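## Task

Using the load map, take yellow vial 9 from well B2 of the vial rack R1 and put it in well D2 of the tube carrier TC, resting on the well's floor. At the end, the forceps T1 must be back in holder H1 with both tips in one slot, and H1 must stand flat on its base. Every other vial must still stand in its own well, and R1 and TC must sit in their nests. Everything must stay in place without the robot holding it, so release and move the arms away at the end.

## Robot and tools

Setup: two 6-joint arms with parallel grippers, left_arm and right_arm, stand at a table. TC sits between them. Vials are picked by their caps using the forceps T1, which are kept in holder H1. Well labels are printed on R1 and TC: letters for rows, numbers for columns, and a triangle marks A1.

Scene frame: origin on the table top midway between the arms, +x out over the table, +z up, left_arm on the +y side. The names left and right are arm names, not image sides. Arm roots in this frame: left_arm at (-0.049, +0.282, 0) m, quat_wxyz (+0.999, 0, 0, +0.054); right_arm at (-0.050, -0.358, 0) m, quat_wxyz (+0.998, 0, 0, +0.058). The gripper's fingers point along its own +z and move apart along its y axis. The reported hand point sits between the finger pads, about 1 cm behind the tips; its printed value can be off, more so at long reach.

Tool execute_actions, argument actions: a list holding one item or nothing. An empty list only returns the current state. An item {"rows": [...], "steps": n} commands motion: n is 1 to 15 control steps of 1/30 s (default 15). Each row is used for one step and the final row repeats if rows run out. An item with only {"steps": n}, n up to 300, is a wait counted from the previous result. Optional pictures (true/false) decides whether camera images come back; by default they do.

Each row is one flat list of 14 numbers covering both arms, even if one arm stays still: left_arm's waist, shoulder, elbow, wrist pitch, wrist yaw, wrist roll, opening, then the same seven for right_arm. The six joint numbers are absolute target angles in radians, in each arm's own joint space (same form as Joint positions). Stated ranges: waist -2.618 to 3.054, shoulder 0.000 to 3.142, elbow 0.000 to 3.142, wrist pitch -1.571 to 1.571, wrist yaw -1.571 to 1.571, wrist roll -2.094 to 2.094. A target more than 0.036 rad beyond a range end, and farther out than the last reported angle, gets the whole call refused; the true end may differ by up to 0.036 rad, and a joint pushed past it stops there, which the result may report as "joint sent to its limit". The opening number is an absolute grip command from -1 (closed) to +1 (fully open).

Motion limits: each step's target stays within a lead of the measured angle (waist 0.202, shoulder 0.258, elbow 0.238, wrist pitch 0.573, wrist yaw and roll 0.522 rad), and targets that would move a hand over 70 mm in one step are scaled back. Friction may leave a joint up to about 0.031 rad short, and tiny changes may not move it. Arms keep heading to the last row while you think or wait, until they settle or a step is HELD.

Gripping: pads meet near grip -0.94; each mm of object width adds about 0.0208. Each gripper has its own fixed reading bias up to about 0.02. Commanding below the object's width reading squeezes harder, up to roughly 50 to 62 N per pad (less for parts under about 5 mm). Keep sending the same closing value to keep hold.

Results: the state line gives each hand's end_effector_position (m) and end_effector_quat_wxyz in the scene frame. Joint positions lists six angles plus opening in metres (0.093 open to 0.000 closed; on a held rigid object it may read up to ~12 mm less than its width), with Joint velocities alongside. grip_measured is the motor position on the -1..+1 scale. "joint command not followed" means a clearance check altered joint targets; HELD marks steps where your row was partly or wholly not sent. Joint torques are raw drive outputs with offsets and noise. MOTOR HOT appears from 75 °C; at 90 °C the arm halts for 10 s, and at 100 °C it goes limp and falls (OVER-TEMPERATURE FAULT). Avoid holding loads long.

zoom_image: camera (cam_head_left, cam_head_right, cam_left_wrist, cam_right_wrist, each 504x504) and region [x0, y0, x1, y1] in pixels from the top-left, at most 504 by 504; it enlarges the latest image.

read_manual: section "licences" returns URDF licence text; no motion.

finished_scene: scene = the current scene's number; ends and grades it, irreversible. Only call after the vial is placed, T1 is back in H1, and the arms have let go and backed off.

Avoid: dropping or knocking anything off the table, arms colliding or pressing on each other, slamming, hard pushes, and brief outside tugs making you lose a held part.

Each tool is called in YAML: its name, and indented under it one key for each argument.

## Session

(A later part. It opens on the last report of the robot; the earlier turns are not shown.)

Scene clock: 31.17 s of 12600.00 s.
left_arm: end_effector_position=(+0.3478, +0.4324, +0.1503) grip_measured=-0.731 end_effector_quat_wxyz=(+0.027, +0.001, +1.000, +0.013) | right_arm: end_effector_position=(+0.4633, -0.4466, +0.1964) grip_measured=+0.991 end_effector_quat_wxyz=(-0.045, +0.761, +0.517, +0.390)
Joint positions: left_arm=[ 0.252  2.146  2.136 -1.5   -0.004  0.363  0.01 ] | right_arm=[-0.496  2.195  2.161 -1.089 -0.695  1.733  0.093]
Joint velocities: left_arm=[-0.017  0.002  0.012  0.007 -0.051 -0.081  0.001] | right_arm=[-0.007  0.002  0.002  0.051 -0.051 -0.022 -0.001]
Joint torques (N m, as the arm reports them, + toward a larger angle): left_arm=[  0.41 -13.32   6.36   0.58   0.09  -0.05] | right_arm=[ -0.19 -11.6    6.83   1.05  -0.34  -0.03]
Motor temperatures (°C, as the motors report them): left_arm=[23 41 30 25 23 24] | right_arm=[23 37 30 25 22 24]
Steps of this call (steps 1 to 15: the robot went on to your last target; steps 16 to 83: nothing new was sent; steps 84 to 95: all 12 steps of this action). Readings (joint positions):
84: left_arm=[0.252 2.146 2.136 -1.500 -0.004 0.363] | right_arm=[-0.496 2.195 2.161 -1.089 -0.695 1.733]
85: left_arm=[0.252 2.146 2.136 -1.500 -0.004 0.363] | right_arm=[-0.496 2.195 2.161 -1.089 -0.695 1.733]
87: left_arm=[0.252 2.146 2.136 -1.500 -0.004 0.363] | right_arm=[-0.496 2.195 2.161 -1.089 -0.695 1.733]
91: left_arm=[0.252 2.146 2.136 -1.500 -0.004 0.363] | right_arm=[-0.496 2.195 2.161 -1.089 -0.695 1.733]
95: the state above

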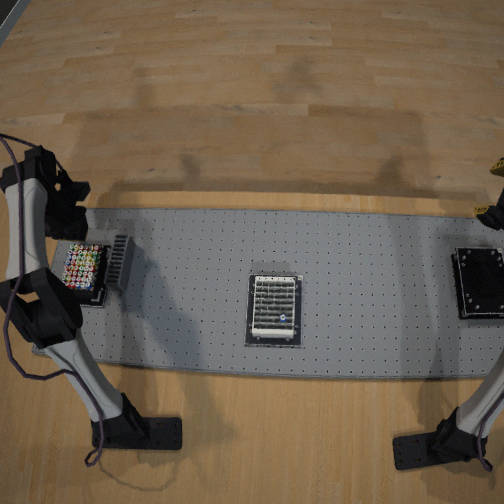

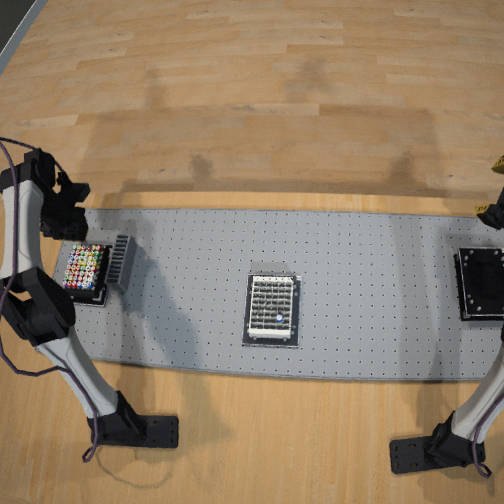

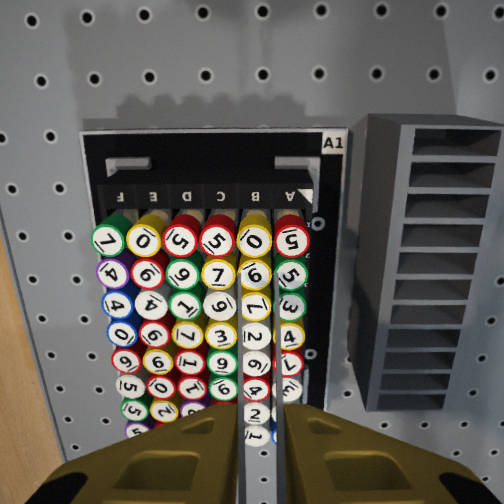

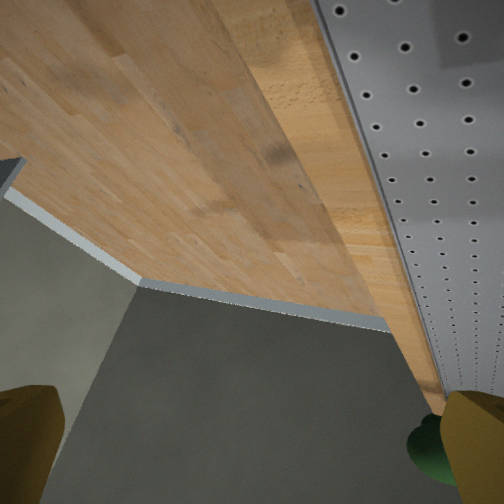

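execute_actions:
  actions:
    - {"rows": [[0.26,2.145,2.125,-1.485,-0.016,0.355,-0.73, -0.496,2.195,2.161,-1.089,-0.695,1.733,1]], "steps": 12}

zoom_image:
  camera: "cam_left_wrist"
  region: [190, 210, 330, 350]

Scene clock: 34.37 s of 12600.00 s.
left_arm: end_effector_position=(+0.3476, +0.4329, +0.1503) grip_measured=-0.731 end_effector_quat_wxyz=(+0.027, +0.001, +1.000, +0.014) | right_arm: end_effector_position=(+0.4633, -0.4466, +0.1964) grip_measured=+0.991 end_effector_quat_wxyz=(-0.045, +0.761, +0.517, +0.390)
Joint positions: left_arm=[ 0.252  2.146  2.136 -1.5   -0.007  0.363  0.01 ] | right_arm=[-0.496  2.195  2.161 -1.089 -0.695  1.733  0.093]
Joint velocities: left_arm=[-0.007 -0.002 -0.022 -0.051  0.007  0.037  0.001] | right_arm=[-0.007 -0.002  0.002 -0.022 -0.007  0.007 -0.   ]
Joint torques (N m, as the arm reports them, + toward a larger angle): left_arm=[  0.06 -13.18   6.48   0.63  -0.01  -0.08] | right_arm=[ -0.13 -11.81   6.84   1.09  -0.34  -0.04]
Motor temperatures (°C, as the motors report them): left_arm=[23 41 30 25 23 24] | right_arm=[23 38 30 25 22 24]
Steps of this call (steps 1 to 15: the robot went on to your last target; steps 16 to 84: nothing new was sent; steps 85 to 96: all 12 steps of this action). Readings (joint positions):
85: left_arm=[0.252 2.146 2.136 -1.500 -0.005 0.363] | right_arm=[-0.496 2.195 2.161 -1.089 -0.695 1.733]
86: left_arm=[0.252 2.146 2.136 -1.500 -0.005 0.363] | right_arm=[-0.496 2.195 2.161 -1.089 -0.695 1.733]
88: left_arm=[0.252 2.146 2.136 -1.500 -0.006 0.363] | right_arm=[-0.496 2.195 2.161 -1.089 -0.695 1.733]
92: left_arm=[0.252 2.146 2.136 -1.500 -0.007 0.363] | right_arm=[-0.496 2.195 2.161 -1.089 -0.695 1.733]
96: the state above

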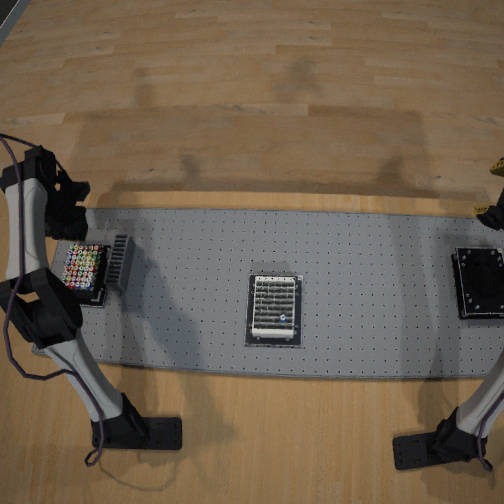

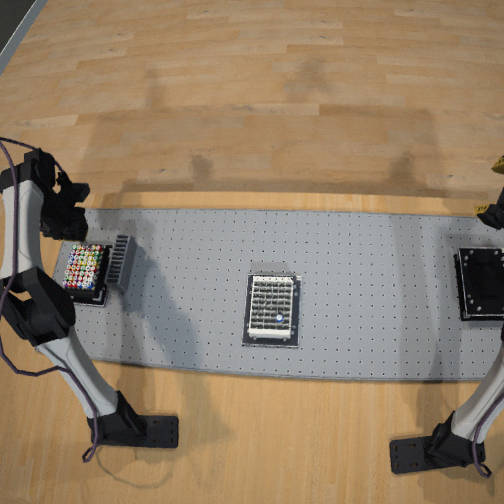

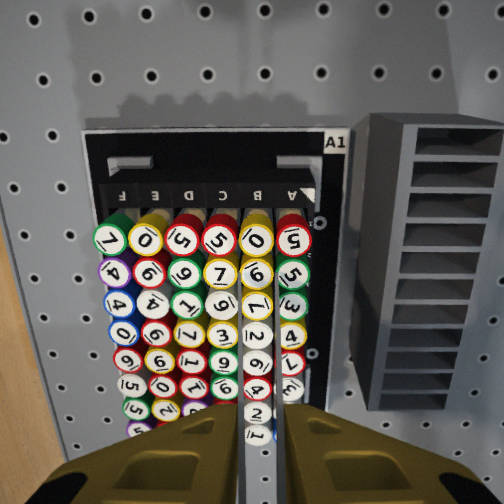

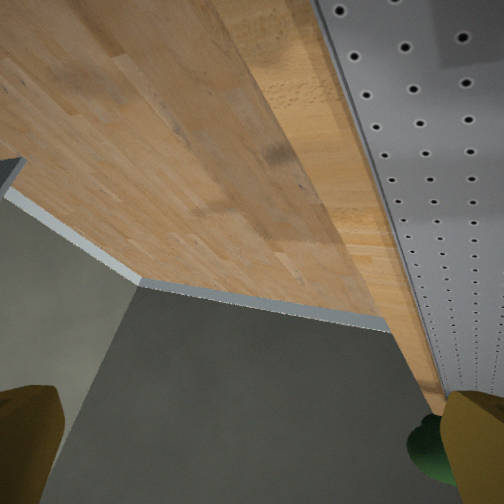

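Region (190, 210, 330, 350) of cam_left_wrist's 504x504 image, scaled by 3.600, with more detail than that image has.

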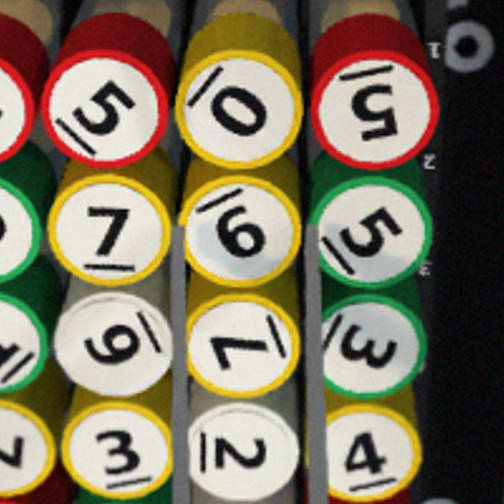

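execute_actions:
  actions:
    - {"rows": [[0.26,2.145,2.125,-1.485,-0.02,0.355,-0.73, -0.496,2.195,2.161,-1.089,-0.695,1.733,1]], "steps": 8}
  pictures: false

execute_actions:
  actions:
    - {"rows": [[0.26,2.145,2.1,-1.467,-0.02,0.355,-0.73, -0.496,2.195,2.161,-1.089,-0.695,1.733,1]], "steps": 12}
  pictures: false

execute_actions:
  actions:
    - {"rows": [[0.26,2.145,2.078,-1.449,-0.02,0.355,-0.73, -0.496,2.195,2.161,-1.089,-0.695,1.733,1]], "steps": 13}
  pictures: false

execute_actions:
  actions:
    - {"rows": [[0.26,2.145,2.078,-1.449,-0.02,0.355,-0.92, -0.496,2.195,2.161,-1.089,-0.695,1.733,1]], "steps": 13}
  pictures: false

execute_actions:
  actions:
    - {"rows": [[0.26,2.145,2.14,-1.50,-0.02,0.355,-0.92, -0.496,2.195,2.161,-1.089,-0.695,1.733,1]], "steps": 15}

zoom_image:
  camera: "cam_left_wrist"
  region: [190, 210, 330, 350]

Scene clock: 40.83 s of 12600.00 s.
left_arm: end_effector_position=(+0.3474, +0.4335, +0.1503) grip_measured=-0.731 end_effector_quat_wxyz=(+0.026, +0.001, +1.000, +0.016) | right_arm: end_effector_position=(+0.4633, -0.4466, +0.1964) grip_measured=+0.991 end_effector_quat_wxyz=(-0.045, +0.761, +0.517, +0.390)
Joint positions: left_arm=[ 0.252  2.146  2.136 -1.5   -0.011  0.363  0.01 ] | right_arm=[-0.496  2.195  2.161 -1.089 -0.695  1.733  0.093]
Joint velocities: left_arm=[ 0.007 -0.002  0.002  0.022  0.022 -0.022  0.   ] | right_arm=[-0.007 -0.012 -0.002  0.051  0.007  0.007  0.   ]
Joint torques (N m, as the arm reports them, + toward a larger angle): left_arm=[  0.01 -13.44   6.43   0.58  -0.05  -0.05] | right_arm=[ -0.25 -11.72   7.04   1.    -0.32  -0.07]
Motor temperatures (°C, as the motors report them): left_arm=[23 43 31 25 23 24] | right_arm=[23 39 30 25 22 24]
Steps of this call (steps 1 to 15: the robot went on to your last target; steps 16 to 90: nothing new was sent; then 3.20 s passed at rest; steps 91 to 98: all 8 steps of this action). Readings (joint positions):
91: left_arm=[0.252 2.146 2.136 -1.500 -0.008 0.363] | right_arm=[-0.496 2.195 2.161 -1.089 -0.695 1.733]
92: left_arm=[0.252 2.146 2.136 -1.500 -0.009 0.363] | right_arm=[-0.496 2.195 2.161 -1.089 -0.695 1.733]
94: left_arm=[0.252 2.146 2.136 -1.500 -0.010 0.363] | right_arm=[-0.496 2.195 2.161 -1.089 -0.695 1.733]
98: the state above

Scene clock: 41.23 s of 12600.00 s.
left_arm: end_effector_position=(+0.3474, +0.4336, +0.1452) grip_measured=-0.731 end_effector_quat_wxyz=(+0.024, +0.001, +1.000, +0.015) | right_arm: end_effector_position=(+0.4633, -0.4466, +0.1964) grip_measured=+0.991 end_effector_quat_wxyz=(-0.045, +0.761, +0.517, +0.390)
Joint positions: left_arm=[ 0.252  2.146  2.115 -1.484 -0.012  0.363  0.01 ] | right_arm=[-0.496  2.195  2.161 -1.089 -0.695  1.733  0.093]
Joint velocities: left_arm=[ 0.002  0.007 -0.007 -0.051  0.022  0.007  0.001] | right_arm=[ 0.012 -0.012 -0.042 -0.066  0.022  0.051 -0.002]
Joint torques (N m, as the arm reports them, + toward a larger angle): left_arm=[  0.19 -13.25   6.26   0.55  -0.07  -0.06] | right_arm=[  0.08 -11.67   6.85   0.98  -0.39  -0.03]
Motor temperatures (°C, as the motors report them): left_arm=[23 43 31 25 23 24] | right_arm=[23 39 30 25 22 24]
Steps of this call (steps 1 to 12: all 12 steps of this action). Readings (joint positions):
1: left_arm=[0.252 2.146 2.132 -1.496 -0.011 0.363] | right_arm=[-0.496 2.195 2.161 -1.089 -0.695 1.733]
2: left_arm=[0.252 2.146 2.127 -1.493 -0.011 0.363] | right_arm=[-0.496 2.195 2.161 -1.089 -0.695 1.733]
4: left_arm=[0.252 2.146 2.117 -1.488 -0.012 0.363] | right_arm=[-0.496 2.195 2.161 -1.089 -0.695 1.733]
8: left_arm=[0.252 2.146 2.115 -1.485 -0.012 0.363] | right_arm=[-0.496 2.195 2.161 -1.089 -0.695 1.733]
12: the state above

Scene clock: 41.67 s of 12600.00 s.
left_arm: end_effector_position=(+0.3477, +0.4337, +0.1398) grip_measured=-0.731 end_effector_quat_wxyz=(+0.022, +0.001, +1.000, +0.015) | right_arm: end_effector_position=(+0.4633, -0.4466, +0.1964) grip_measured=+0.991 end_effector_quat_wxyz=(-0.045, +0.761, +0.517, +0.390)
Joint positions: left_arm=[ 0.252  2.146  2.094 -1.466 -0.012  0.363  0.01 ] | right_arm=[-0.496  2.195  2.161 -1.089 -0.695  1.733  0.093]
Joint velocities: left_arm=[ 0.012  0.012 -0.012 -0.037 -0.007  0.007 -0.001] | right_arm=[ 0.007 -0.002  0.017 -0.022  0.037 -0.037  0.   ]
Joint torques (N m, as the arm reports them, + toward a larger angle): left_arm=[ -0.16 -13.47   6.09   0.57  -0.05  -0.08] | right_arm=[ -0.18 -11.9    6.82   1.03  -0.39  -0.02]
Motor temperatures (°C, as the motors report them): left_arm=[23 43 31 25 23 24] | right_arm=[23 39 30 25 22 24]
Steps of this call (steps 1 to 13: all 13 steps of this action). Readings (joint positions):
1: left_arm=[0.252 2.146 2.111 -1.480 -0.012 0.363] | right_arm=[-0.496 2.195 2.161 -1.089 -0.695 1.733]
2: left_arm=[0.252 2.146 2.107 -1.477 -0.012 0.363] | right_arm=[-0.496 2.195 2.161 -1.089 -0.695 1.733]
4: left_arm=[0.252 2.146 2.097 -1.472 -0.012 0.363] | right_arm=[-0.496 2.195 2.161 -1.089 -0.695 1.733]
8: left_arm=[0.252 2.146 2.094 -1.467 -0.012 0.363] | right_arm=[-0.496 2.195 2.161 -1.089 -0.695 1.733]
13: the state above

Scene clock: 42.10 s of 12600.00 s.
left_arm: end_effector_position=(+0.3477, +0.4338, +0.1398) grip_measured=-0.905 end_effector_quat_wxyz=(+0.022, +0.001, +1.000, +0.015) | right_arm: end_effector_position=(+0.4633, -0.4466, +0.1964) grip_measured=+0.991 end_effector_quat_wxyz=(-0.045, +0.761, +0.517, +0.390)
Joint positions: left_arm=[ 0.252  2.146  2.094 -1.466 -0.012  0.363  0.002] | right_arm=[-0.496  2.195  2.161 -1.089 -0.695  1.733  0.093]
Joint velocities: left_arm=[ 0.017 -0.007 -0.007  0.081 -0.051 -0.022 -0.   ] | right_arm=[ 0.007 -0.012 -0.007  0.022  0.037 -0.022 -0.001]
Joint torques (N m, as the arm reports them, + toward a larger angle): left_arm=[  0.16 -13.22   6.02   0.6   -0.05  -0.09] | right_arm=[ -0.11 -11.93   7.01   1.    -0.37  -0.06]
Motor temperatures (°C, as the motors report them): left_arm=[23 43 31 25 23 24] | right_arm=[23 39 30 25 22 24]
Steps of this call (steps 1 to 13: all 13 steps of this action). Readings (joint positions):
1: left_arm=[0.252 2.146 2.094 -1.466 -0.012 0.363] | right_arm=[-0.496 2.195 2.161 -1.089 -0.695 1.733]
2: left_arm=[0.252 2.146 2.094 -1.466 -0.012 0.363] | right_arm=[-0.496 2.195 2.161 -1.089 -0.695 1.733]
4: left_arm=[0.252 2.146 2.094 -1.466 -0.012 0.363] | right_arm=[-0.496 2.195 2.161 -1.089 -0.695 1.733]
8: left_arm=[0.252 2.146 2.094 -1.466 -0.012 0.363] | right_arm=[-0.496 2.195 2.161 -1.089 -0.695 1.733]
13: the state above

Scene clock: 42.60 s of 12600.00 s.
left_arm: end_effector_position=(+0.3473, +0.4338, +0.1456) grip_measured=-0.905 end_effector_quat_wxyz=(+0.023, +0.001, +1.000, +0.016) | right_arm: end_effector_position=(+0.4633, -0.4466, +0.1964) grip_measured=+0.991 end_effector_quat_wxyz=(-0.045, +0.761, +0.517, +0.390)
Joint positions: left_arm=[ 0.252  2.148  2.119 -1.487 -0.013  0.363  0.002] | right_arm=[-0.496  2.195  2.161 -1.089 -0.695  1.733  0.093]
Joint velocities: left_arm=[-0.012  0.002 -0.002  0.051  0.037 -0.007 -0.   ] | right_arm=[-0.007 -0.037 -0.017 -0.066  0.037  0.007 -0.001]
Joint torques (N m, as the arm reports them, + toward a larger angle): left_arm=[  0.02 -13.25   9.45   0.33  -0.02  -0.1 ] | right_arm=[ -0.19 -11.88   6.84   1.03  -0.37  -0.1 ]
Motor temperatures (°C, as the motors report them): left_arm=[23 43 31 25 23 24] | right_arm=[23 39 30 25 22 24]
Steps of this call (steps 1 to 15: all 15 steps of this action). Readings (joint positions):
1: left_arm=[0.252 2.147 2.098 -1.470 -0.012 0.363] | right_arm=[-0.496 2.195 2.161 -1.089 -0.695 1.733]
2: left_arm=[0.252 2.148 2.104 -1.474 -0.012 0.363] | right_arm=[-0.496 2.195 2.161 -1.089 -0.695 1.733]
4: left_arm=[0.252 2.148 2.115 -1.480 -0.012 0.363] | right_arm=[-0.496 2.195 2.161 -1.089 -0.695 1.733]
8: left_arm=[0.252 2.148 2.119 -1.486 -0.013 0.363] | right_arm=[-0.496 2.195 2.161 -1.089 -0.695 1.733]
15: the state above

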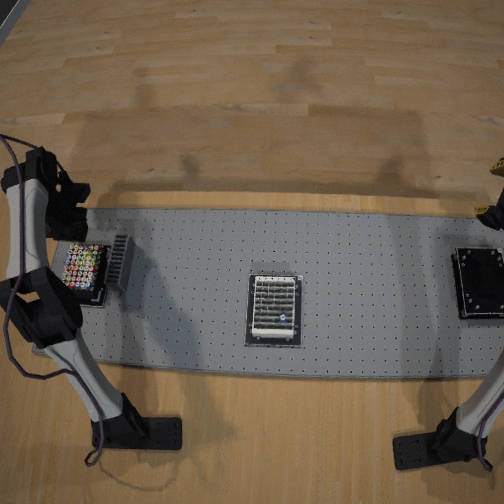

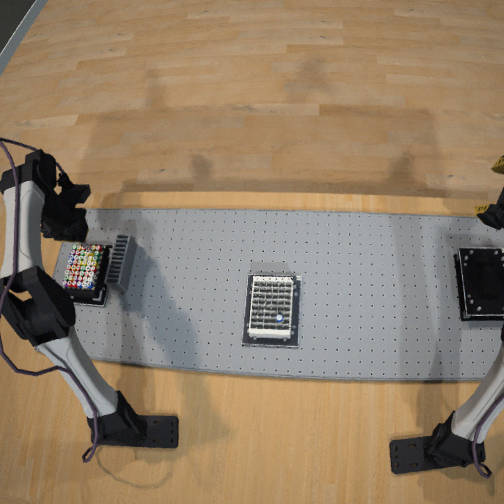

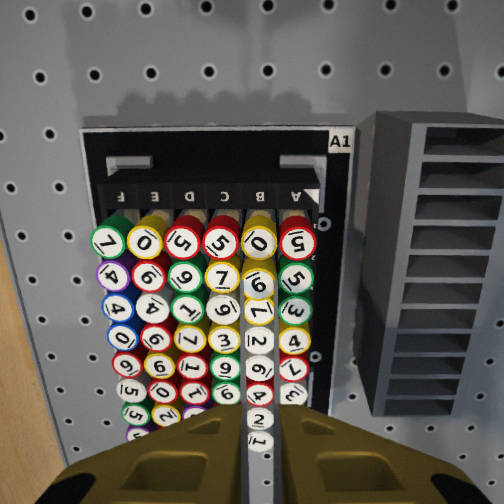

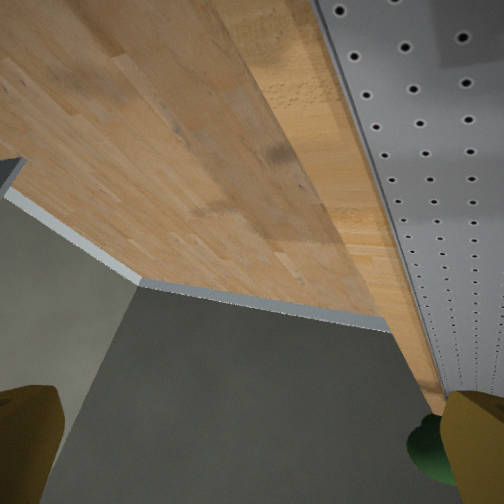

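Region (190, 210, 330, 350) of cam_left_wrist's 504x504 image, scaled by 3.600, with more detail than that image has.

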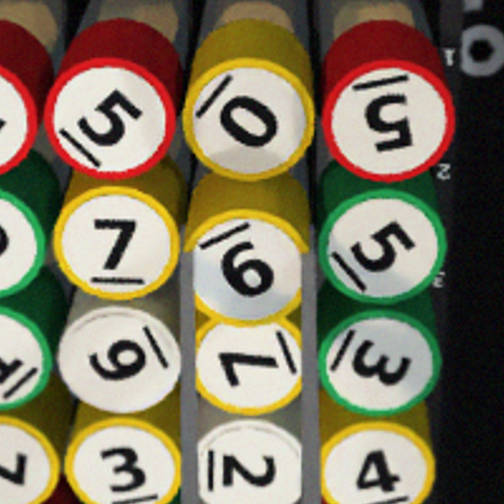

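execute_actions:
  actions:
    - {"rows": [[0.26,2.145,2.175,-1.53,-0.02,0.355,-0.92, -0.496,2.195,2.161,-1.089,-0.695,1.733,1]], "steps": 12}
  pictures: false

execute_actions:
  actions:
    - {"rows": [[0.26,2.145,2.21,-1.56,-0.02,0.355,-0.92, -0.496,2.195,2.161,-1.089,-0.695,1.733,1]], "steps": 12}
  pictures: false

execute_actions:
  actions:
    - {"rows": [[0.26,2.09,2.19,-1.56,-0.02,0.355,-0.92, -0.496,2.195,2.161,-1.089,-0.695,1.733,1]], "steps": 12}
  pictures: false

execute_actions:
  actions:
    - {"rows": [[0.26,2.04,2.17,-1.56,-0.02,0.355,-0.92, -0.496,2.195,2.161,-1.089,-0.695,1.733,1]], "steps": 15}

Scene clock: 49.63 s of 12600.00 s.
left_arm: end_effector_position=(+0.3470, +0.4336, +0.1535) grip_measured=-0.905 end_effector_quat_wxyz=(+0.025, +0.001, +1.000, +0.016) | right_arm: end_effector_position=(+0.4633, -0.4466, +0.1964) grip_measured=+0.991 end_effector_quat_wxyz=(-0.045, +0.761, +0.517, +0.390)
Joint positions: left_arm=[ 0.252  2.15   2.155 -1.516 -0.013  0.363  0.002] | right_arm=[-0.496  2.195  2.161 -1.089 -0.695  1.733  0.093]
Joint velocities: left_arm=[-0.007 -0.007 -0.017  0.007 -0.037  0.022 -0.   ] | right_arm=[-0.012 -0.012 -0.007  0.022 -0.051  0.022  0.   ]
Joint torques (N m, as the arm reports them, + toward a larger angle): left_arm=[  0.04 -13.69   9.11   0.32  -0.03  -0.07] | right_arm=[  0.   -11.89   6.85   1.    -0.3   -0.07]
Motor temperatures (°C, as the motors report them): left_arm=[23 44 31 25 23 24] | right_arm=[23 41 31 25 22 24]
Steps of this call (steps 1 to 15: the robot went on to your last target; steps 16 to 90: nothing new was sent; then 3.63 s passed at rest; steps 91 to 102: all 12 steps of this action). Readings (joint positions):
91: left_arm=[0.252 2.149 2.126 -1.493 -0.013 0.363] | right_arm=[-0.496 2.195 2.161 -1.089 -0.695 1.733]
92: left_arm=[0.252 2.150 2.135 -1.499 -0.013 0.363] | right_arm=[-0.496 2.195 2.161 -1.089 -0.695 1.733]
94: left_arm=[0.252 2.150 2.149 -1.506 -0.013 0.363] | right_arm=[-0.496 2.195 2.161 -1.089 -0.695 1.733]
98: left_arm=[0.252 2.150 2.155 -1.515 -0.013 0.363] | right_arm=[-0.496 2.195 2.161 -1.089 -0.695 1.733]
102: the state above

Scene clock: 50.03 s of 12600.00 s.
left_arm: end_effector_position=(+0.3462, +0.4334, +0.1614) grip_measured=-0.905 end_effector_quat_wxyz=(+0.027, +0.001, +0.999, +0.017) | right_arm: end_effector_position=(+0.4633, -0.4466, +0.1964) grip_measured=+0.991 end_effector_quat_wxyz=(-0.045, +0.761, +0.517, +0.390)
Joint positions: left_arm=[ 0.252  2.152  2.19  -1.546 -0.013  0.363  0.002] | right_arm=[-0.496  2.195  2.161 -1.089 -0.695  1.733  0.093]
Joint velocities: left_arm=[ 0.012 -0.007 -0.032 -0.007  0.007 -0.051  0.001] | right_arm=[-0.012  0.012 -0.017  0.022 -0.022  0.007  0.001]
Joint torques (N m, as the arm reports them, + toward a larger angle): left_arm=[ -0.04 -13.85   9.25   0.32  -0.07  -0.04] | right_arm=[ -0.03 -11.88   6.78   0.95  -0.41  -0.07]
Motor temperatures (°C, as the motors report them): left_arm=[23 44 31 25 23 24] | right_arm=[23 41 31 25 22 24]
Steps of this call (steps 1 to 12: all 12 steps of this action). Readings (joint positions):
1: left_arm=[0.252 2.151 2.161 -1.522 -0.013 0.363] | right_arm=[-0.496 2.195 2.161 -1.089 -0.695 1.733]
2: left_arm=[0.252 2.152 2.169 -1.528 -0.013 0.363] | right_arm=[-0.496 2.195 2.161 -1.089 -0.695 1.733]
4: left_arm=[0.252 2.152 2.184 -1.536 -0.013 0.363] | right_arm=[-0.496 2.195 2.161 -1.089 -0.695 1.733]
8: left_arm=[0.252 2.152 2.190 -1.544 -0.013 0.363] | right_arm=[-0.496 2.195 2.161 -1.089 -0.695 1.733]
12: the state above

Scene clock: 50.43 s of 12600.00 s.
left_arm: end_effector_position=(+0.3428, +0.4321, +0.1822) grip_measured=-0.905 end_effector_quat_wxyz=(+0.050, +0.001, +0.998, +0.026) | right_arm: end_effector_position=(+0.4633, -0.4466, +0.1964) grip_measured=+0.991 end_effector_quat_wxyz=(-0.045, +0.761, +0.517, +0.390)
Joint positions: left_arm=[ 0.252  2.1    2.19  -1.548 -0.013  0.363  0.002] | right_arm=[-0.496  2.195  2.161 -1.089 -0.695  1.733  0.093]
Joint velocities: left_arm=[-0.007 -0.007  0.007  0.051 -0.066 -0.125 -0.001] | right_arm=[-0.017 -0.007 -0.002 -0.051 -0.022 -0.022 -0.001]
Joint torques (N m, as the arm reports them, + toward a larger angle): left_arm=[  0.09 -13.62   7.29   0.48  -0.02  -0.06] | right_arm=[  0.02 -11.85   7.15   1.03  -0.35  -0.01]
Motor temperatures (°C, as the motors report them): left_arm=[23 44 31 25 23 24] | right_arm=[23 41 31 25 22 24]
Steps of this call (steps 1 to 12: all 12 steps of this action). Readings (joint positions):
1: left_arm=[0.252 2.149 2.190 -1.546 -0.013 0.363] | right_arm=[-0.496 2.195 2.161 -1.089 -0.695 1.733]
2: left_arm=[0.252 2.144 2.190 -1.546 -0.013 0.363] | right_arm=[-0.496 2.195 2.161 -1.089 -0.695 1.733]
4: left_arm=[0.252 2.128 2.190 -1.547 -0.013 0.363] | right_arm=[-0.496 2.195 2.161 -1.089 -0.695 1.733]
8: left_arm=[0.252 2.102 2.190 -1.548 -0.013 0.363] | right_arm=[-0.496 2.195 2.161 -1.089 -0.695 1.733]
12: the state above

Scene clock: 50.93 s of 12600.00 s.
left_arm: end_effector_position=(+0.3374, +0.4301, +0.1989) grip_measured=-0.905 end_effector_quat_wxyz=(+0.067, +0.000, +0.997, +0.032) | right_arm: end_effector_position=(+0.4633, -0.4466, +0.1964) grip_measured=+0.991 end_effector_quat_wxyz=(-0.045, +0.761, +0.517, +0.390)
Joint positions: left_arm=[ 0.252  2.052  2.181 -1.551 -0.013  0.363  0.002] | right_arm=[-0.496  2.195  2.161 -1.089 -0.695  1.733  0.093]
Joint velocities: left_arm=[ 0.017  0.002 -0.017 -0.007 -0.022 -0.022 -0.   ] | right_arm=[-0.012  0.002 -0.007 -0.022  0.022 -0.007 -0.   ]
Joint torques (N m, as the arm reports them, + toward a larger angle): left_arm=[ -0.17 -13.03   6.44   0.54  -0.02  -0.06] | right_arm=[  0.01 -11.77   6.9    1.02  -0.34  -0.02]
Motor temperatures (°C, as the motors report them): left_arm=[23 44 31 25 23 24] | right_arm=[23 41 31 25 22 24]
Steps of this call (steps 1 to 15: all 15 steps of this action). Readings (joint positions):
1: left_arm=[0.252 2.096 2.187 -1.548 -0.013 0.363] | right_arm=[-0.496 2.195 2.161 -1.089 -0.695 1.733]
2: left_arm=[0.252 2.089 2.183 -1.549 -0.013 0.363] | right_arm=[-0.496 2.195 2.161 -1.089 -0.695 1.733]
4: left_arm=[0.252 2.074 2.181 -1.551 -0.013 0.363] | right_arm=[-0.496 2.195 2.161 -1.089 -0.695 1.733]
8: left_arm=[0.252 2.053 2.181 -1.551 -0.013 0.363] | right_arm=[-0.496 2.195 2.161 -1.089 -0.695 1.733]
15: the state above

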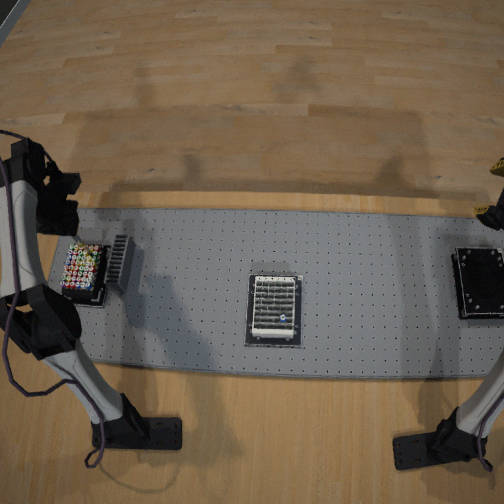

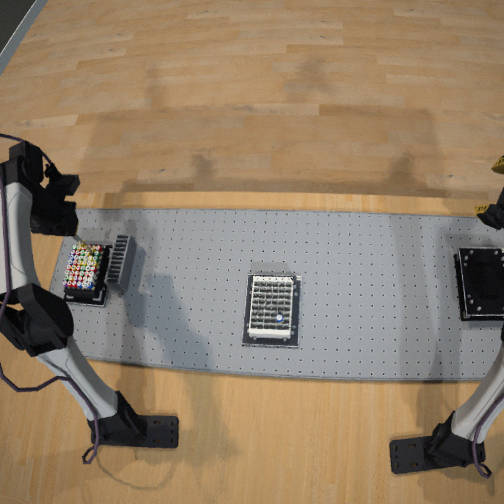

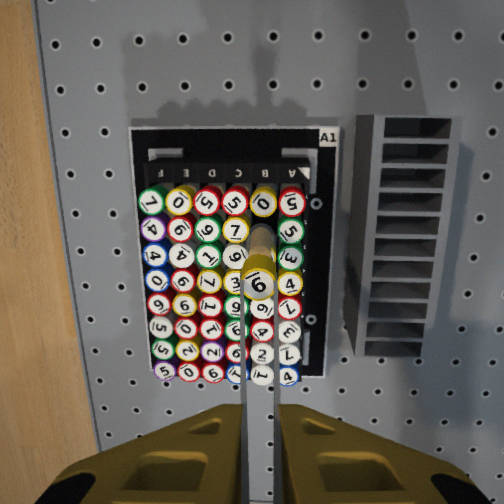

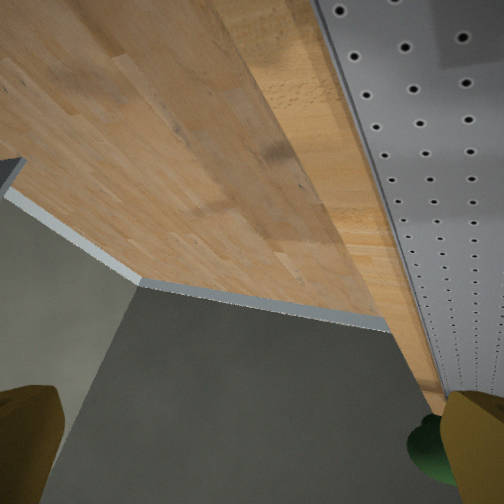

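execute_actions:
  actions: []

Scene clock: 57.93 s of 12600.00 s.
left_arm: end_effector_position=(+0.3374, +0.4301, +0.1989) grip_measured=-0.905 end_effector_quat_wxyz=(+0.067, +0.000, +0.997, +0.032) | right_arm: end_effector_position=(+0.4633, -0.4466, +0.1964) grip_measured=+0.991 end_effector_quat_wxyz=(-0.045, +0.761, +0.517, +0.390)
Joint positions: left_arm=[ 0.252  2.052  2.181 -1.551 -0.013  0.363  0.002] | right_arm=[-0.496  2.195  2.161 -1.089 -0.695  1.733  0.093]
Joint velocities: left_arm=[-0.017  0.007  0.017  0.066  0.066  0.022 -0.   ] | right_arm=[ 0.007  0.017  0.002  0.081 -0.007 -0.051  0.001]
Joint torques (N m, as the arm reports them, + toward a larger angle): left_arm=[ -0.15 -13.25   6.22   0.54  -0.02  -0.07] | right_arm=[ -0.15 -11.77   6.93   1.03  -0.37  -0.03]
Motor temperatures (°C, as the motors report them): left_arm=[23 45 31 25 23 24] | right_arm=[23 42 31 25 22 24]
Steps of this call (steps 1 to 15: the robot went on to your last target; steps 16 to 90: nothing new was sent; then 4.00 s passed at rest). Readings (joint positions):
1: left_arm=[0.252 2.052 2.181 -1.551 -0.013 0.363] | right_arm=[-0.496 2.195 2.161 -1.089 -0.695 1.733]
2: left_arm=[0.252 2.052 2.181 -1.551 -0.013 0.363] | right_arm=[-0.496 2.195 2.161 -1.089 -0.695 1.733]
4: left_arm=[0.252 2.052 2.181 -1.551 -0.013 0.363] | right_arm=[-0.496 2.195 2.161 -1.089 -0.695 1.733]
8: left_arm=[0.252 2.052 2.181 -1.551 -0.013 0.363] | right_arm=[-0.496 2.195 2.161 -1.089 -0.695 1.733]
90: the state above
All arms were judged still, so your last target was given up. Only a new action makes them travel on or press farther. Fingers that are still opening or closing keep moving.

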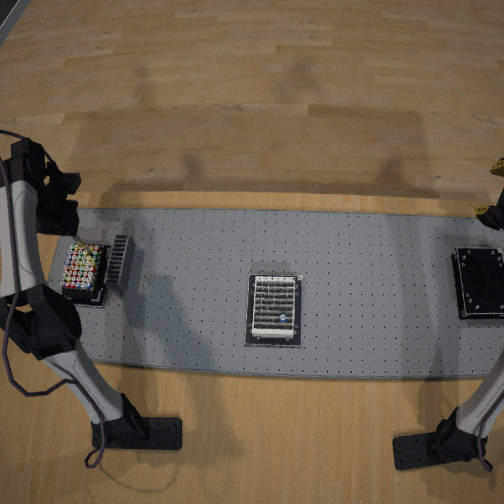

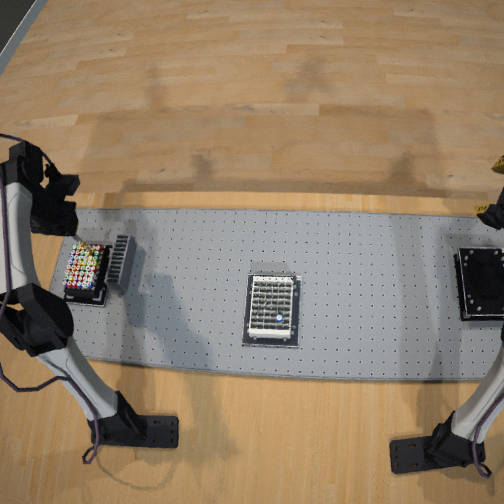

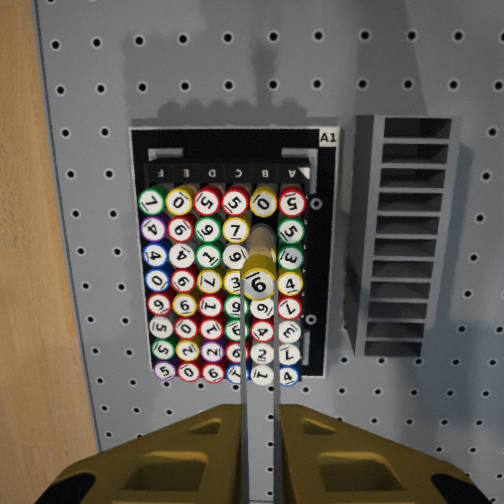

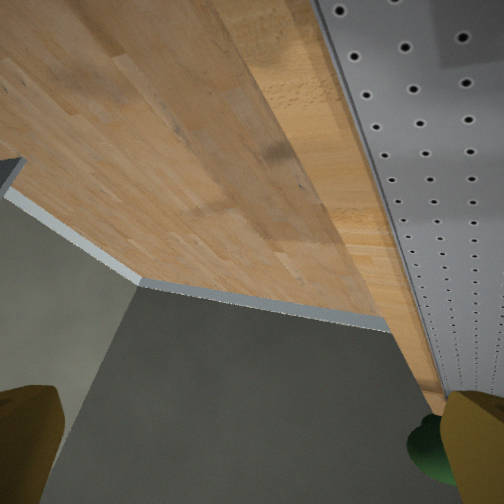

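execute_actions:
  actions:
    - {"rows":[[-0.836,2.04,2.17,-1.56,-0.02,-0.728,-0.92,-0.496,2.195,2.161,-1.089,-0.695,1.733,1]],"steps":15}
  pictures: false

execute_actions:
  actions:
    - {"steps":45}

Scene clock: 62.77 s of 12600.00 s.
left_arm: end_effector_position=(+0.3181, +0.0900, +0.1990) grip_measured=-0.905 end_effector_quat_wxyz=(+0.071, -0.060, +0.995, -0.029) | right_arm: end_effector_position=(+0.4633, -0.4466, +0.1964) grip_measured=+0.991 end_effector_quat_wxyz=(-0.045, +0.761, +0.517, +0.390)
Joint positions: left_arm=[-0.602  2.052  2.181 -1.548 -0.025 -0.611  0.002] | right_arm=[-0.496  2.195  2.161 -1.089 -0.695  1.733  0.093]
Joint velocities: left_arm=[-1.81   0.002 -0.002 -0.051 -0.11  -0.535 -0.001] | right_arm=[ 0.012 -0.002 -0.017 -0.066 -0.037 -0.095 -0.   ]
Joint torques (N m, as the arm reports them, + toward a larger angle): left_arm=[ -0.76 -13.06   6.53   0.47   0.04  -0.06] | right_arm=[ -0.16 -11.87   6.89   1.06  -0.43  -0.06]
Motor temperatures (°C, as the motors report them): left_arm=[23 46 31 25 23 24] | right_arm=[23 42 31 25 22 24]
Steps of this call (steps 1 to 90: nothing new was sent; then 1.33 s passed at rest; steps 91 to 105: all 15 steps of this action). Readings (joint positions):
91: left_arm=[0.235 2.052 2.181 -1.551 -0.023 0.288] | right_arm=[-0.496 2.195 2.161 -1.089 -0.695 1.733]
92: left_arm=[0.202 2.052 2.181 -1.551 -0.032 0.200] | right_arm=[-0.496 2.195 2.161 -1.089 -0.695 1.733]
94: left_arm=[0.099 2.052 2.181 -1.551 -0.034 0.027] | right_arm=[-0.496 2.195 2.161 -1.089 -0.695 1.733]
98: left_arm=[-0.150 2.052 2.181 -1.550 -0.030 -0.312] | right_arm=[-0.496 2.195 2.161 -1.089 -0.695 1.733]
105: the state above

Scene clock: 64.27 s of 12600.00 s.
left_arm: end_effector_position=(+0.2612, +0.0075, +0.1990) grip_measured=-0.905 end_effector_quat_wxyz=(+0.061, +0.005, +0.997, -0.045) | right_arm: end_effector_position=(+0.4633, -0.4466, +0.1964) grip_measured=+0.991 end_effector_quat_wxyz=(-0.045, +0.761, +0.517, +0.390)
Joint positions: left_arm=[-0.84   2.052  2.181 -1.548 -0.014 -0.72   0.002] | right_arm=[-0.496  2.195  2.161 -1.089 -0.695  1.733  0.093]
Joint velocities: left_arm=[ 0.012 -0.012  0.007 -0.051  0.022  0.051 -0.001] | right_arm=[-0.007 -0.007 -0.022 -0.066  0.007 -0.007  0.001]
Joint torques (N m, as the arm reports them, + toward a larger angle): left_arm=[ -0.41 -13.3    6.47   0.46  -0.08  -0.05] | right_arm=[ -0.06 -11.94   6.82   1.07  -0.4   -0.05]
Motor temperatures (°C, as the motors report them): left_arm=[23 46 31 25 23 24] | right_arm=[23 42 31 25 22 24]
Steps of this call (steps 1 to 30: the robot went on to your last target; steps 31 to 45: nothing new was sent). Readings (joint positions):
1: left_arm=[-0.667 2.052 2.181 -1.548 -0.025 -0.630] | right_arm=[-0.496 2.195 2.161 -1.089 -0.695 1.733]
2: left_arm=[-0.731 2.052 2.181 -1.548 -0.024 -0.648] | right_arm=[-0.496 2.195 2.161 -1.089 -0.695 1.733]
4: left_arm=[-0.833 2.052 2.181 -1.548 -0.014 -0.672] | right_arm=[-0.496 2.195 2.161 -1.089 -0.695 1.733]
8: left_arm=[-0.870 2.052 2.181 -1.548 -0.003 -0.699] | right_arm=[-0.496 2.195 2.161 -1.089 -0.695 1.733]
45: the state above
All arms were judged still, so your last target was given up. Only a new action makes them travel on or press farther. Fingers that are still opening or closing keep moving.

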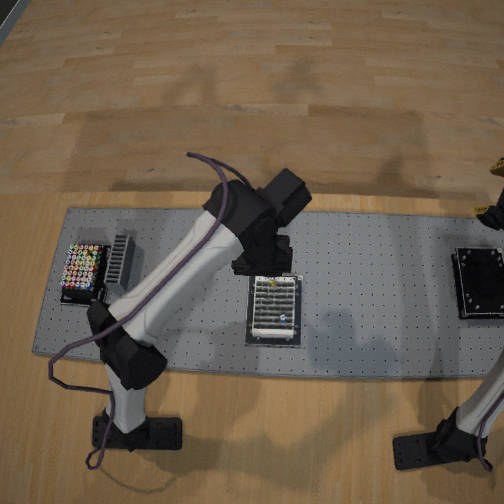

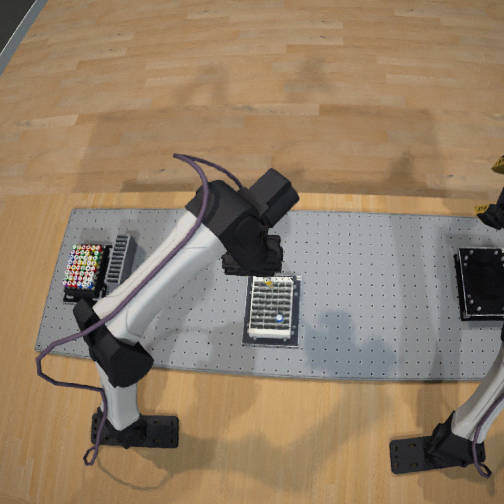

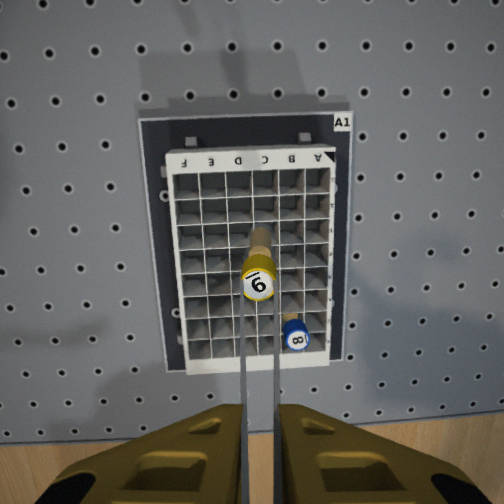

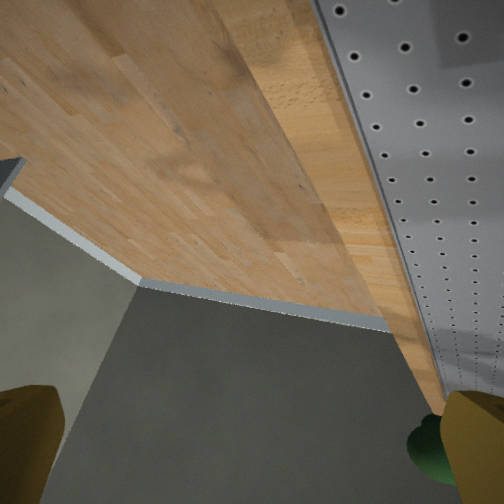

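execute_actions:
  actions:
    - {"rows":[[-0.805,2.095,2.125,-1.50,-0.02,-0.705,-0.92,-0.496,2.195,2.161,-1.089,-0.695,1.733,1]],"steps":15}
  pictures: false

execute_actions:
  actions:
    - {"steps":20}

Scene clock: 71.70 s of 12600.00 s.
left_arm: end_effector_position=(+0.2722, +0.0145, +0.1685) grip_measured=-0.905 end_effector_quat_wxyz=(+0.039, -0.006, +0.999, -0.023) | right_arm: end_effector_position=(+0.4633, -0.4466, +0.1964) grip_measured=+0.991 end_effector_quat_wxyz=(-0.045, +0.761, +0.517, +0.390)
Joint positions: left_arm=[-0.81   2.1    2.134 -1.515 -0.016 -0.713  0.002] | right_arm=[-0.496  2.195  2.161 -1.089 -0.695  1.733  0.093]
Joint velocities: left_arm=[-0.002  0.022 -0.007  0.007  0.051 -0.037  0.   ] | right_arm=[ 0.002 -0.002  0.022 -0.007 -0.022 -0.051  0.001]
Joint torques (N m, as the arm reports them, + toward a larger angle): left_arm=[ -0.09 -13.16   6.58   0.63  -0.05   0.06] | right_arm=[ -0.1  -11.62   6.94   1.01  -0.35   0.04]
Motor temperatures (°C, as the motors report them): left_arm=[23 46 31 25 23 24] | right_arm=[23 43 31 25 22 24]
Steps of this call (steps 1 to 90: nothing new was sent; then 3.93 s passed at rest; steps 91 to 105: all 15 steps of this action). Readings (joint positions):
91: left_arm=[-0.838 2.053 2.174 -1.543 -0.014 -0.719] | right_arm=[-0.496 2.195 2.161 -1.089 -0.695 1.733]
92: left_arm=[-0.833 2.055 2.165 -1.536 -0.014 -0.717] | right_arm=[-0.496 2.195 2.161 -1.089 -0.695 1.733]
94: left_arm=[-0.821 2.069 2.150 -1.530 -0.014 -0.716] | right_arm=[-0.496 2.195 2.161 -1.089 -0.695 1.733]
98: left_arm=[-0.810 2.098 2.135 -1.521 -0.015 -0.714] | right_arm=[-0.496 2.195 2.161 -1.089 -0.695 1.733]
105: the state above

Scene clock: 72.37 s of 12600.00 s.
left_arm: end_effector_position=(+0.2724, +0.0143, +0.1686) grip_measured=-0.905 end_effector_quat_wxyz=(+0.040, -0.006, +0.999, -0.024) | right_arm: end_effector_position=(+0.4633, -0.4466, +0.1964) grip_measured=+0.991 end_effector_quat_wxyz=(-0.045, +0.761, +0.517, +0.390)
Joint positions: left_arm=[-0.81   2.1    2.134 -1.514 -0.016 -0.713  0.002] | right_arm=[-0.496  2.195  2.161 -1.089 -0.695  1.733  0.093]
Joint velocities: left_arm=[-0.017 -0.012 -0.022 -0.007  0.007  0.007 -0.   ] | right_arm=[ 0.002  0.002  0.002  0.022 -0.051 -0.037 -0.   ]
Joint torques (N m, as the arm reports them, + toward a larger angle): left_arm=[ -0.06 -13.2    6.42   0.64  -0.05   0.11] | right_arm=[ -0.11 -11.86   6.78   1.04  -0.33  -0.1 ]
Motor temperatures (°C, as the motors report them): left_arm=[23 46 31 25 23 24] | right_arm=[23 43 31 25 22 24]
Steps of this call (steps 1 to 15: the robot went on to your last target; steps 16 to 20: nothing new was sent). Readings (joint positions):
1: left_arm=[-0.810 2.100 2.134 -1.515 -0.016 -0.713] | right_arm=[-0.496 2.195 2.161 -1.089 -0.695 1.733]
2: left_arm=[-0.810 2.100 2.134 -1.515 -0.016 -0.713] | right_arm=[-0.496 2.195 2.161 -1.089 -0.695 1.733]
4: left_arm=[-0.810 2.100 2.134 -1.514 -0.016 -0.713] | right_arm=[-0.496 2.195 2.161 -1.089 -0.695 1.733]
8: left_arm=[-0.810 2.100 2.134 -1.514 -0.016 -0.713] | right_arm=[-0.496 2.195 2.161 -1.089 -0.695 1.733]
20: the state above
All arms were judged still, so your last target was given up. Only a new action makes them travel on or press farther. Fingers that are still opening or closing keep moving.

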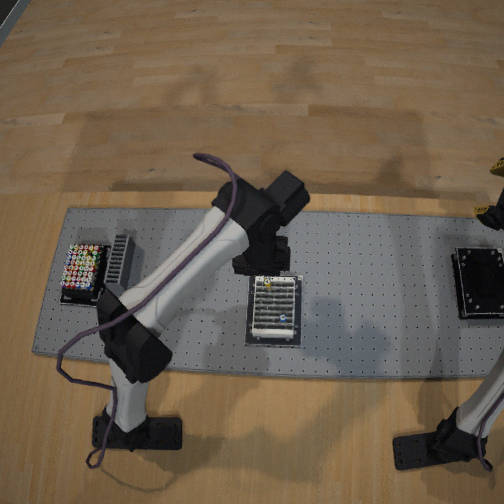

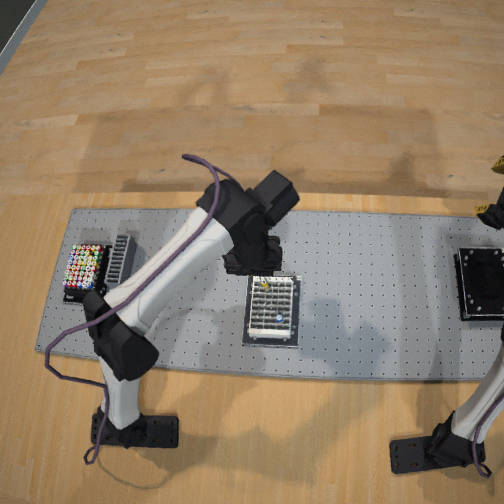

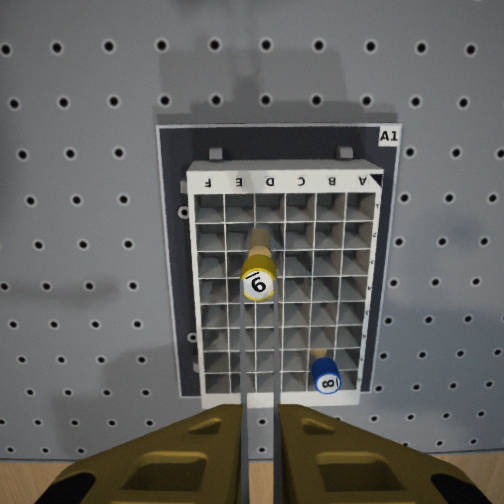

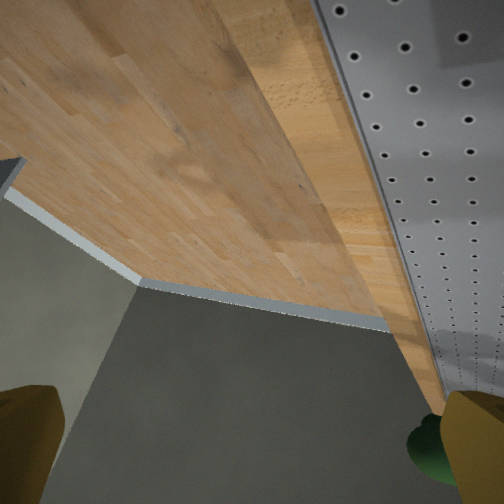

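execute_actions:
  actions:
    - {"rows":[[-0.826,2.095,2.125,-1.49,-0.02,-0.71,-0.92,-0.496,2.195,2.161,-1.089,-0.695,1.733,1]],"steps":15}
  pictures: false

execute_actions:
  actions:
    - {"steps":15}

Scene clock: 75.93 s of 12600.00 s.
left_arm: end_effector_position=(+0.2722, +0.0119, +0.1687) grip_measured=-0.905 end_effector_quat_wxyz=(+0.042, -0.003, +0.999, -0.025) | right_arm: end_effector_position=(+0.4633, -0.4466, +0.1964) grip_measured=+0.991 end_effector_quat_wxyz=(-0.045, +0.761, +0.517, +0.390)
Joint positions: left_arm=[-0.815  2.1    2.134 -1.509 -0.017 -0.713  0.002] | right_arm=[-0.496  2.195  2.161 -1.089 -0.695  1.733  0.093]
Joint velocities: left_arm=[-0.017 -0.012 -0.007  0.051 -0.007  0.022  0.   ] | right_arm=[-0.012 -0.002 -0.002  0.007 -0.007 -0.051  0.   ]
Joint torques (N m, as the arm reports them, + toward a larger angle): left_arm=[ -1.33 -13.12   6.6    0.67  -0.08   0.02] | right_arm=[ -0.12 -11.7    6.74   0.97  -0.38  -0.02]
Motor temperatures (°C, as the motors report them): left_arm=[23 47 31 25 23 24] | right_arm=[23 44 32 26 22 24]
Steps of this call (steps 1 to 90: nothing new was sent; then 0.07 s passed at rest; steps 91 to 105: all 15 steps of this action). Readings (joint positions):
91: left_arm=[-0.811 2.100 2.134 -1.514 -0.016 -0.713] | right_arm=[-0.496 2.195 2.161 -1.089 -0.695 1.733]
92: left_arm=[-0.812 2.100 2.134 -1.512 -0.016 -0.713] | right_arm=[-0.496 2.195 2.161 -1.089 -0.695 1.733]
94: left_arm=[-0.813 2.100 2.134 -1.511 -0.017 -0.713] | right_arm=[-0.496 2.195 2.161 -1.089 -0.695 1.733]
98: left_arm=[-0.815 2.100 2.134 -1.509 -0.017 -0.713] | right_arm=[-0.496 2.195 2.161 -1.089 -0.695 1.733]
105: the state above

Scene clock: 76.43 s of 12600.00 s.
left_arm: end_effector_position=(+0.2722, +0.0119, +0.1687) grip_measured=-0.905 end_effector_quat_wxyz=(+0.042, -0.003, +0.999, -0.025) | right_arm: end_effector_position=(+0.4633, -0.4466, +0.1964) grip_measured=+0.991 end_effector_quat_wxyz=(-0.045, +0.761, +0.517, +0.390)
Joint positions: left_arm=[-0.815  2.1    2.134 -1.509 -0.017 -0.713  0.002] | right_arm=[-0.496  2.195  2.161 -1.089 -0.695  1.733  0.093]
Joint velocities: left_arm=[ 0.002 -0.007  0.012 -0.007  0.051 -0.007  0.   ] | right_arm=[-0.012 -0.007 -0.002 -0.007  0.007 -0.037 -0.   ]
Joint torques (N m, as the arm reports them, + toward a larger angle): left_arm=[ -1.35 -13.23   6.53   0.68  -0.05   0.06] | right_arm=[ -0.16 -11.79   6.9    1.03  -0.32  -0.03]
Motor temperatures (°C, as the motors report them): left_arm=[23 47 31 25 23 24] | right_arm=[23 44 32 26 22 24]
Steps of this call (steps 1 to 15: the robot went on to your last target). Readings (joint positions):
1: left_arm=[-0.815 2.100 2.134 -1.509 -0.017 -0.713] | right_arm=[-0.496 2.195 2.161 -1.089 -0.695 1.733]
2: left_arm=[-0.815 2.100 2.134 -1.509 -0.017 -0.713] | right_arm=[-0.496 2.195 2.161 -1.089 -0.695 1.733]
4: left_arm=[-0.815 2.100 2.134 -1.509 -0.017 -0.713] | right_arm=[-0.496 2.195 2.161 -1.089 -0.695 1.733]
8: left_arm=[-0.815 2.100 2.134 -1.509 -0.017 -0.713] | right_arm=[-0.496 2.195 2.161 -1.089 -0.695 1.733]
15: the state above
All arms were judged still, so your last target was given up. Only a new action makes them travel on or press farther. Fingers that are still opening or closing keep moving.

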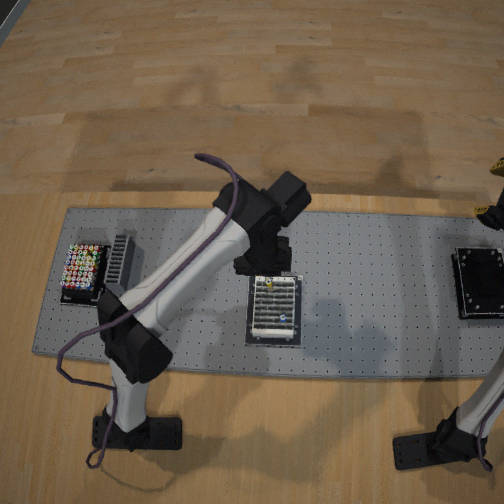

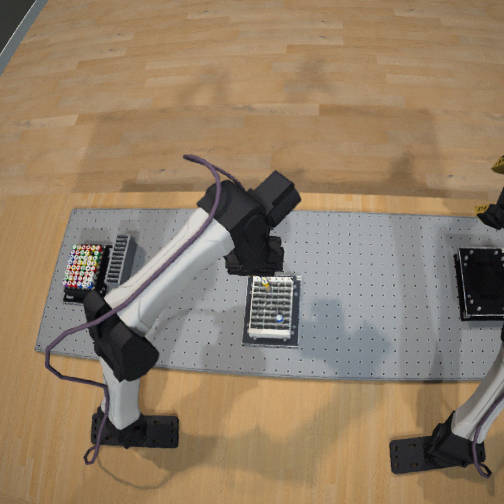

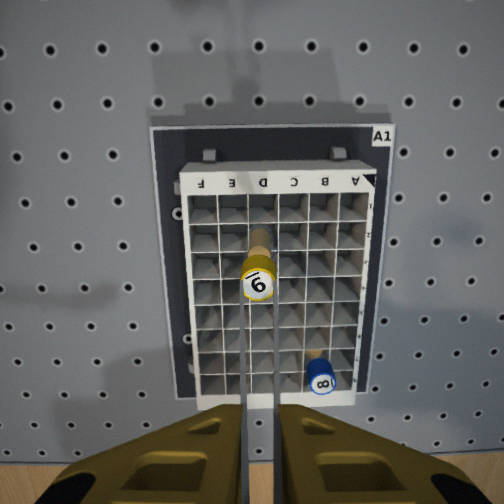

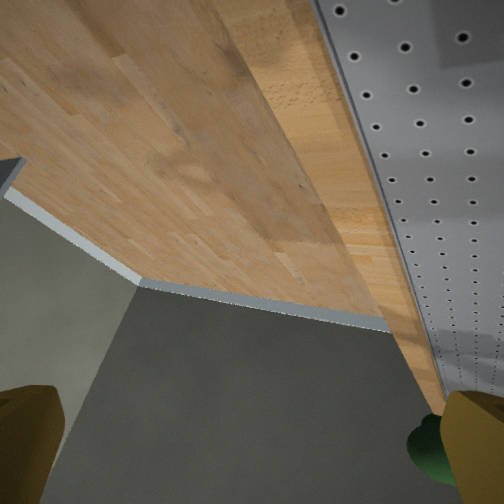

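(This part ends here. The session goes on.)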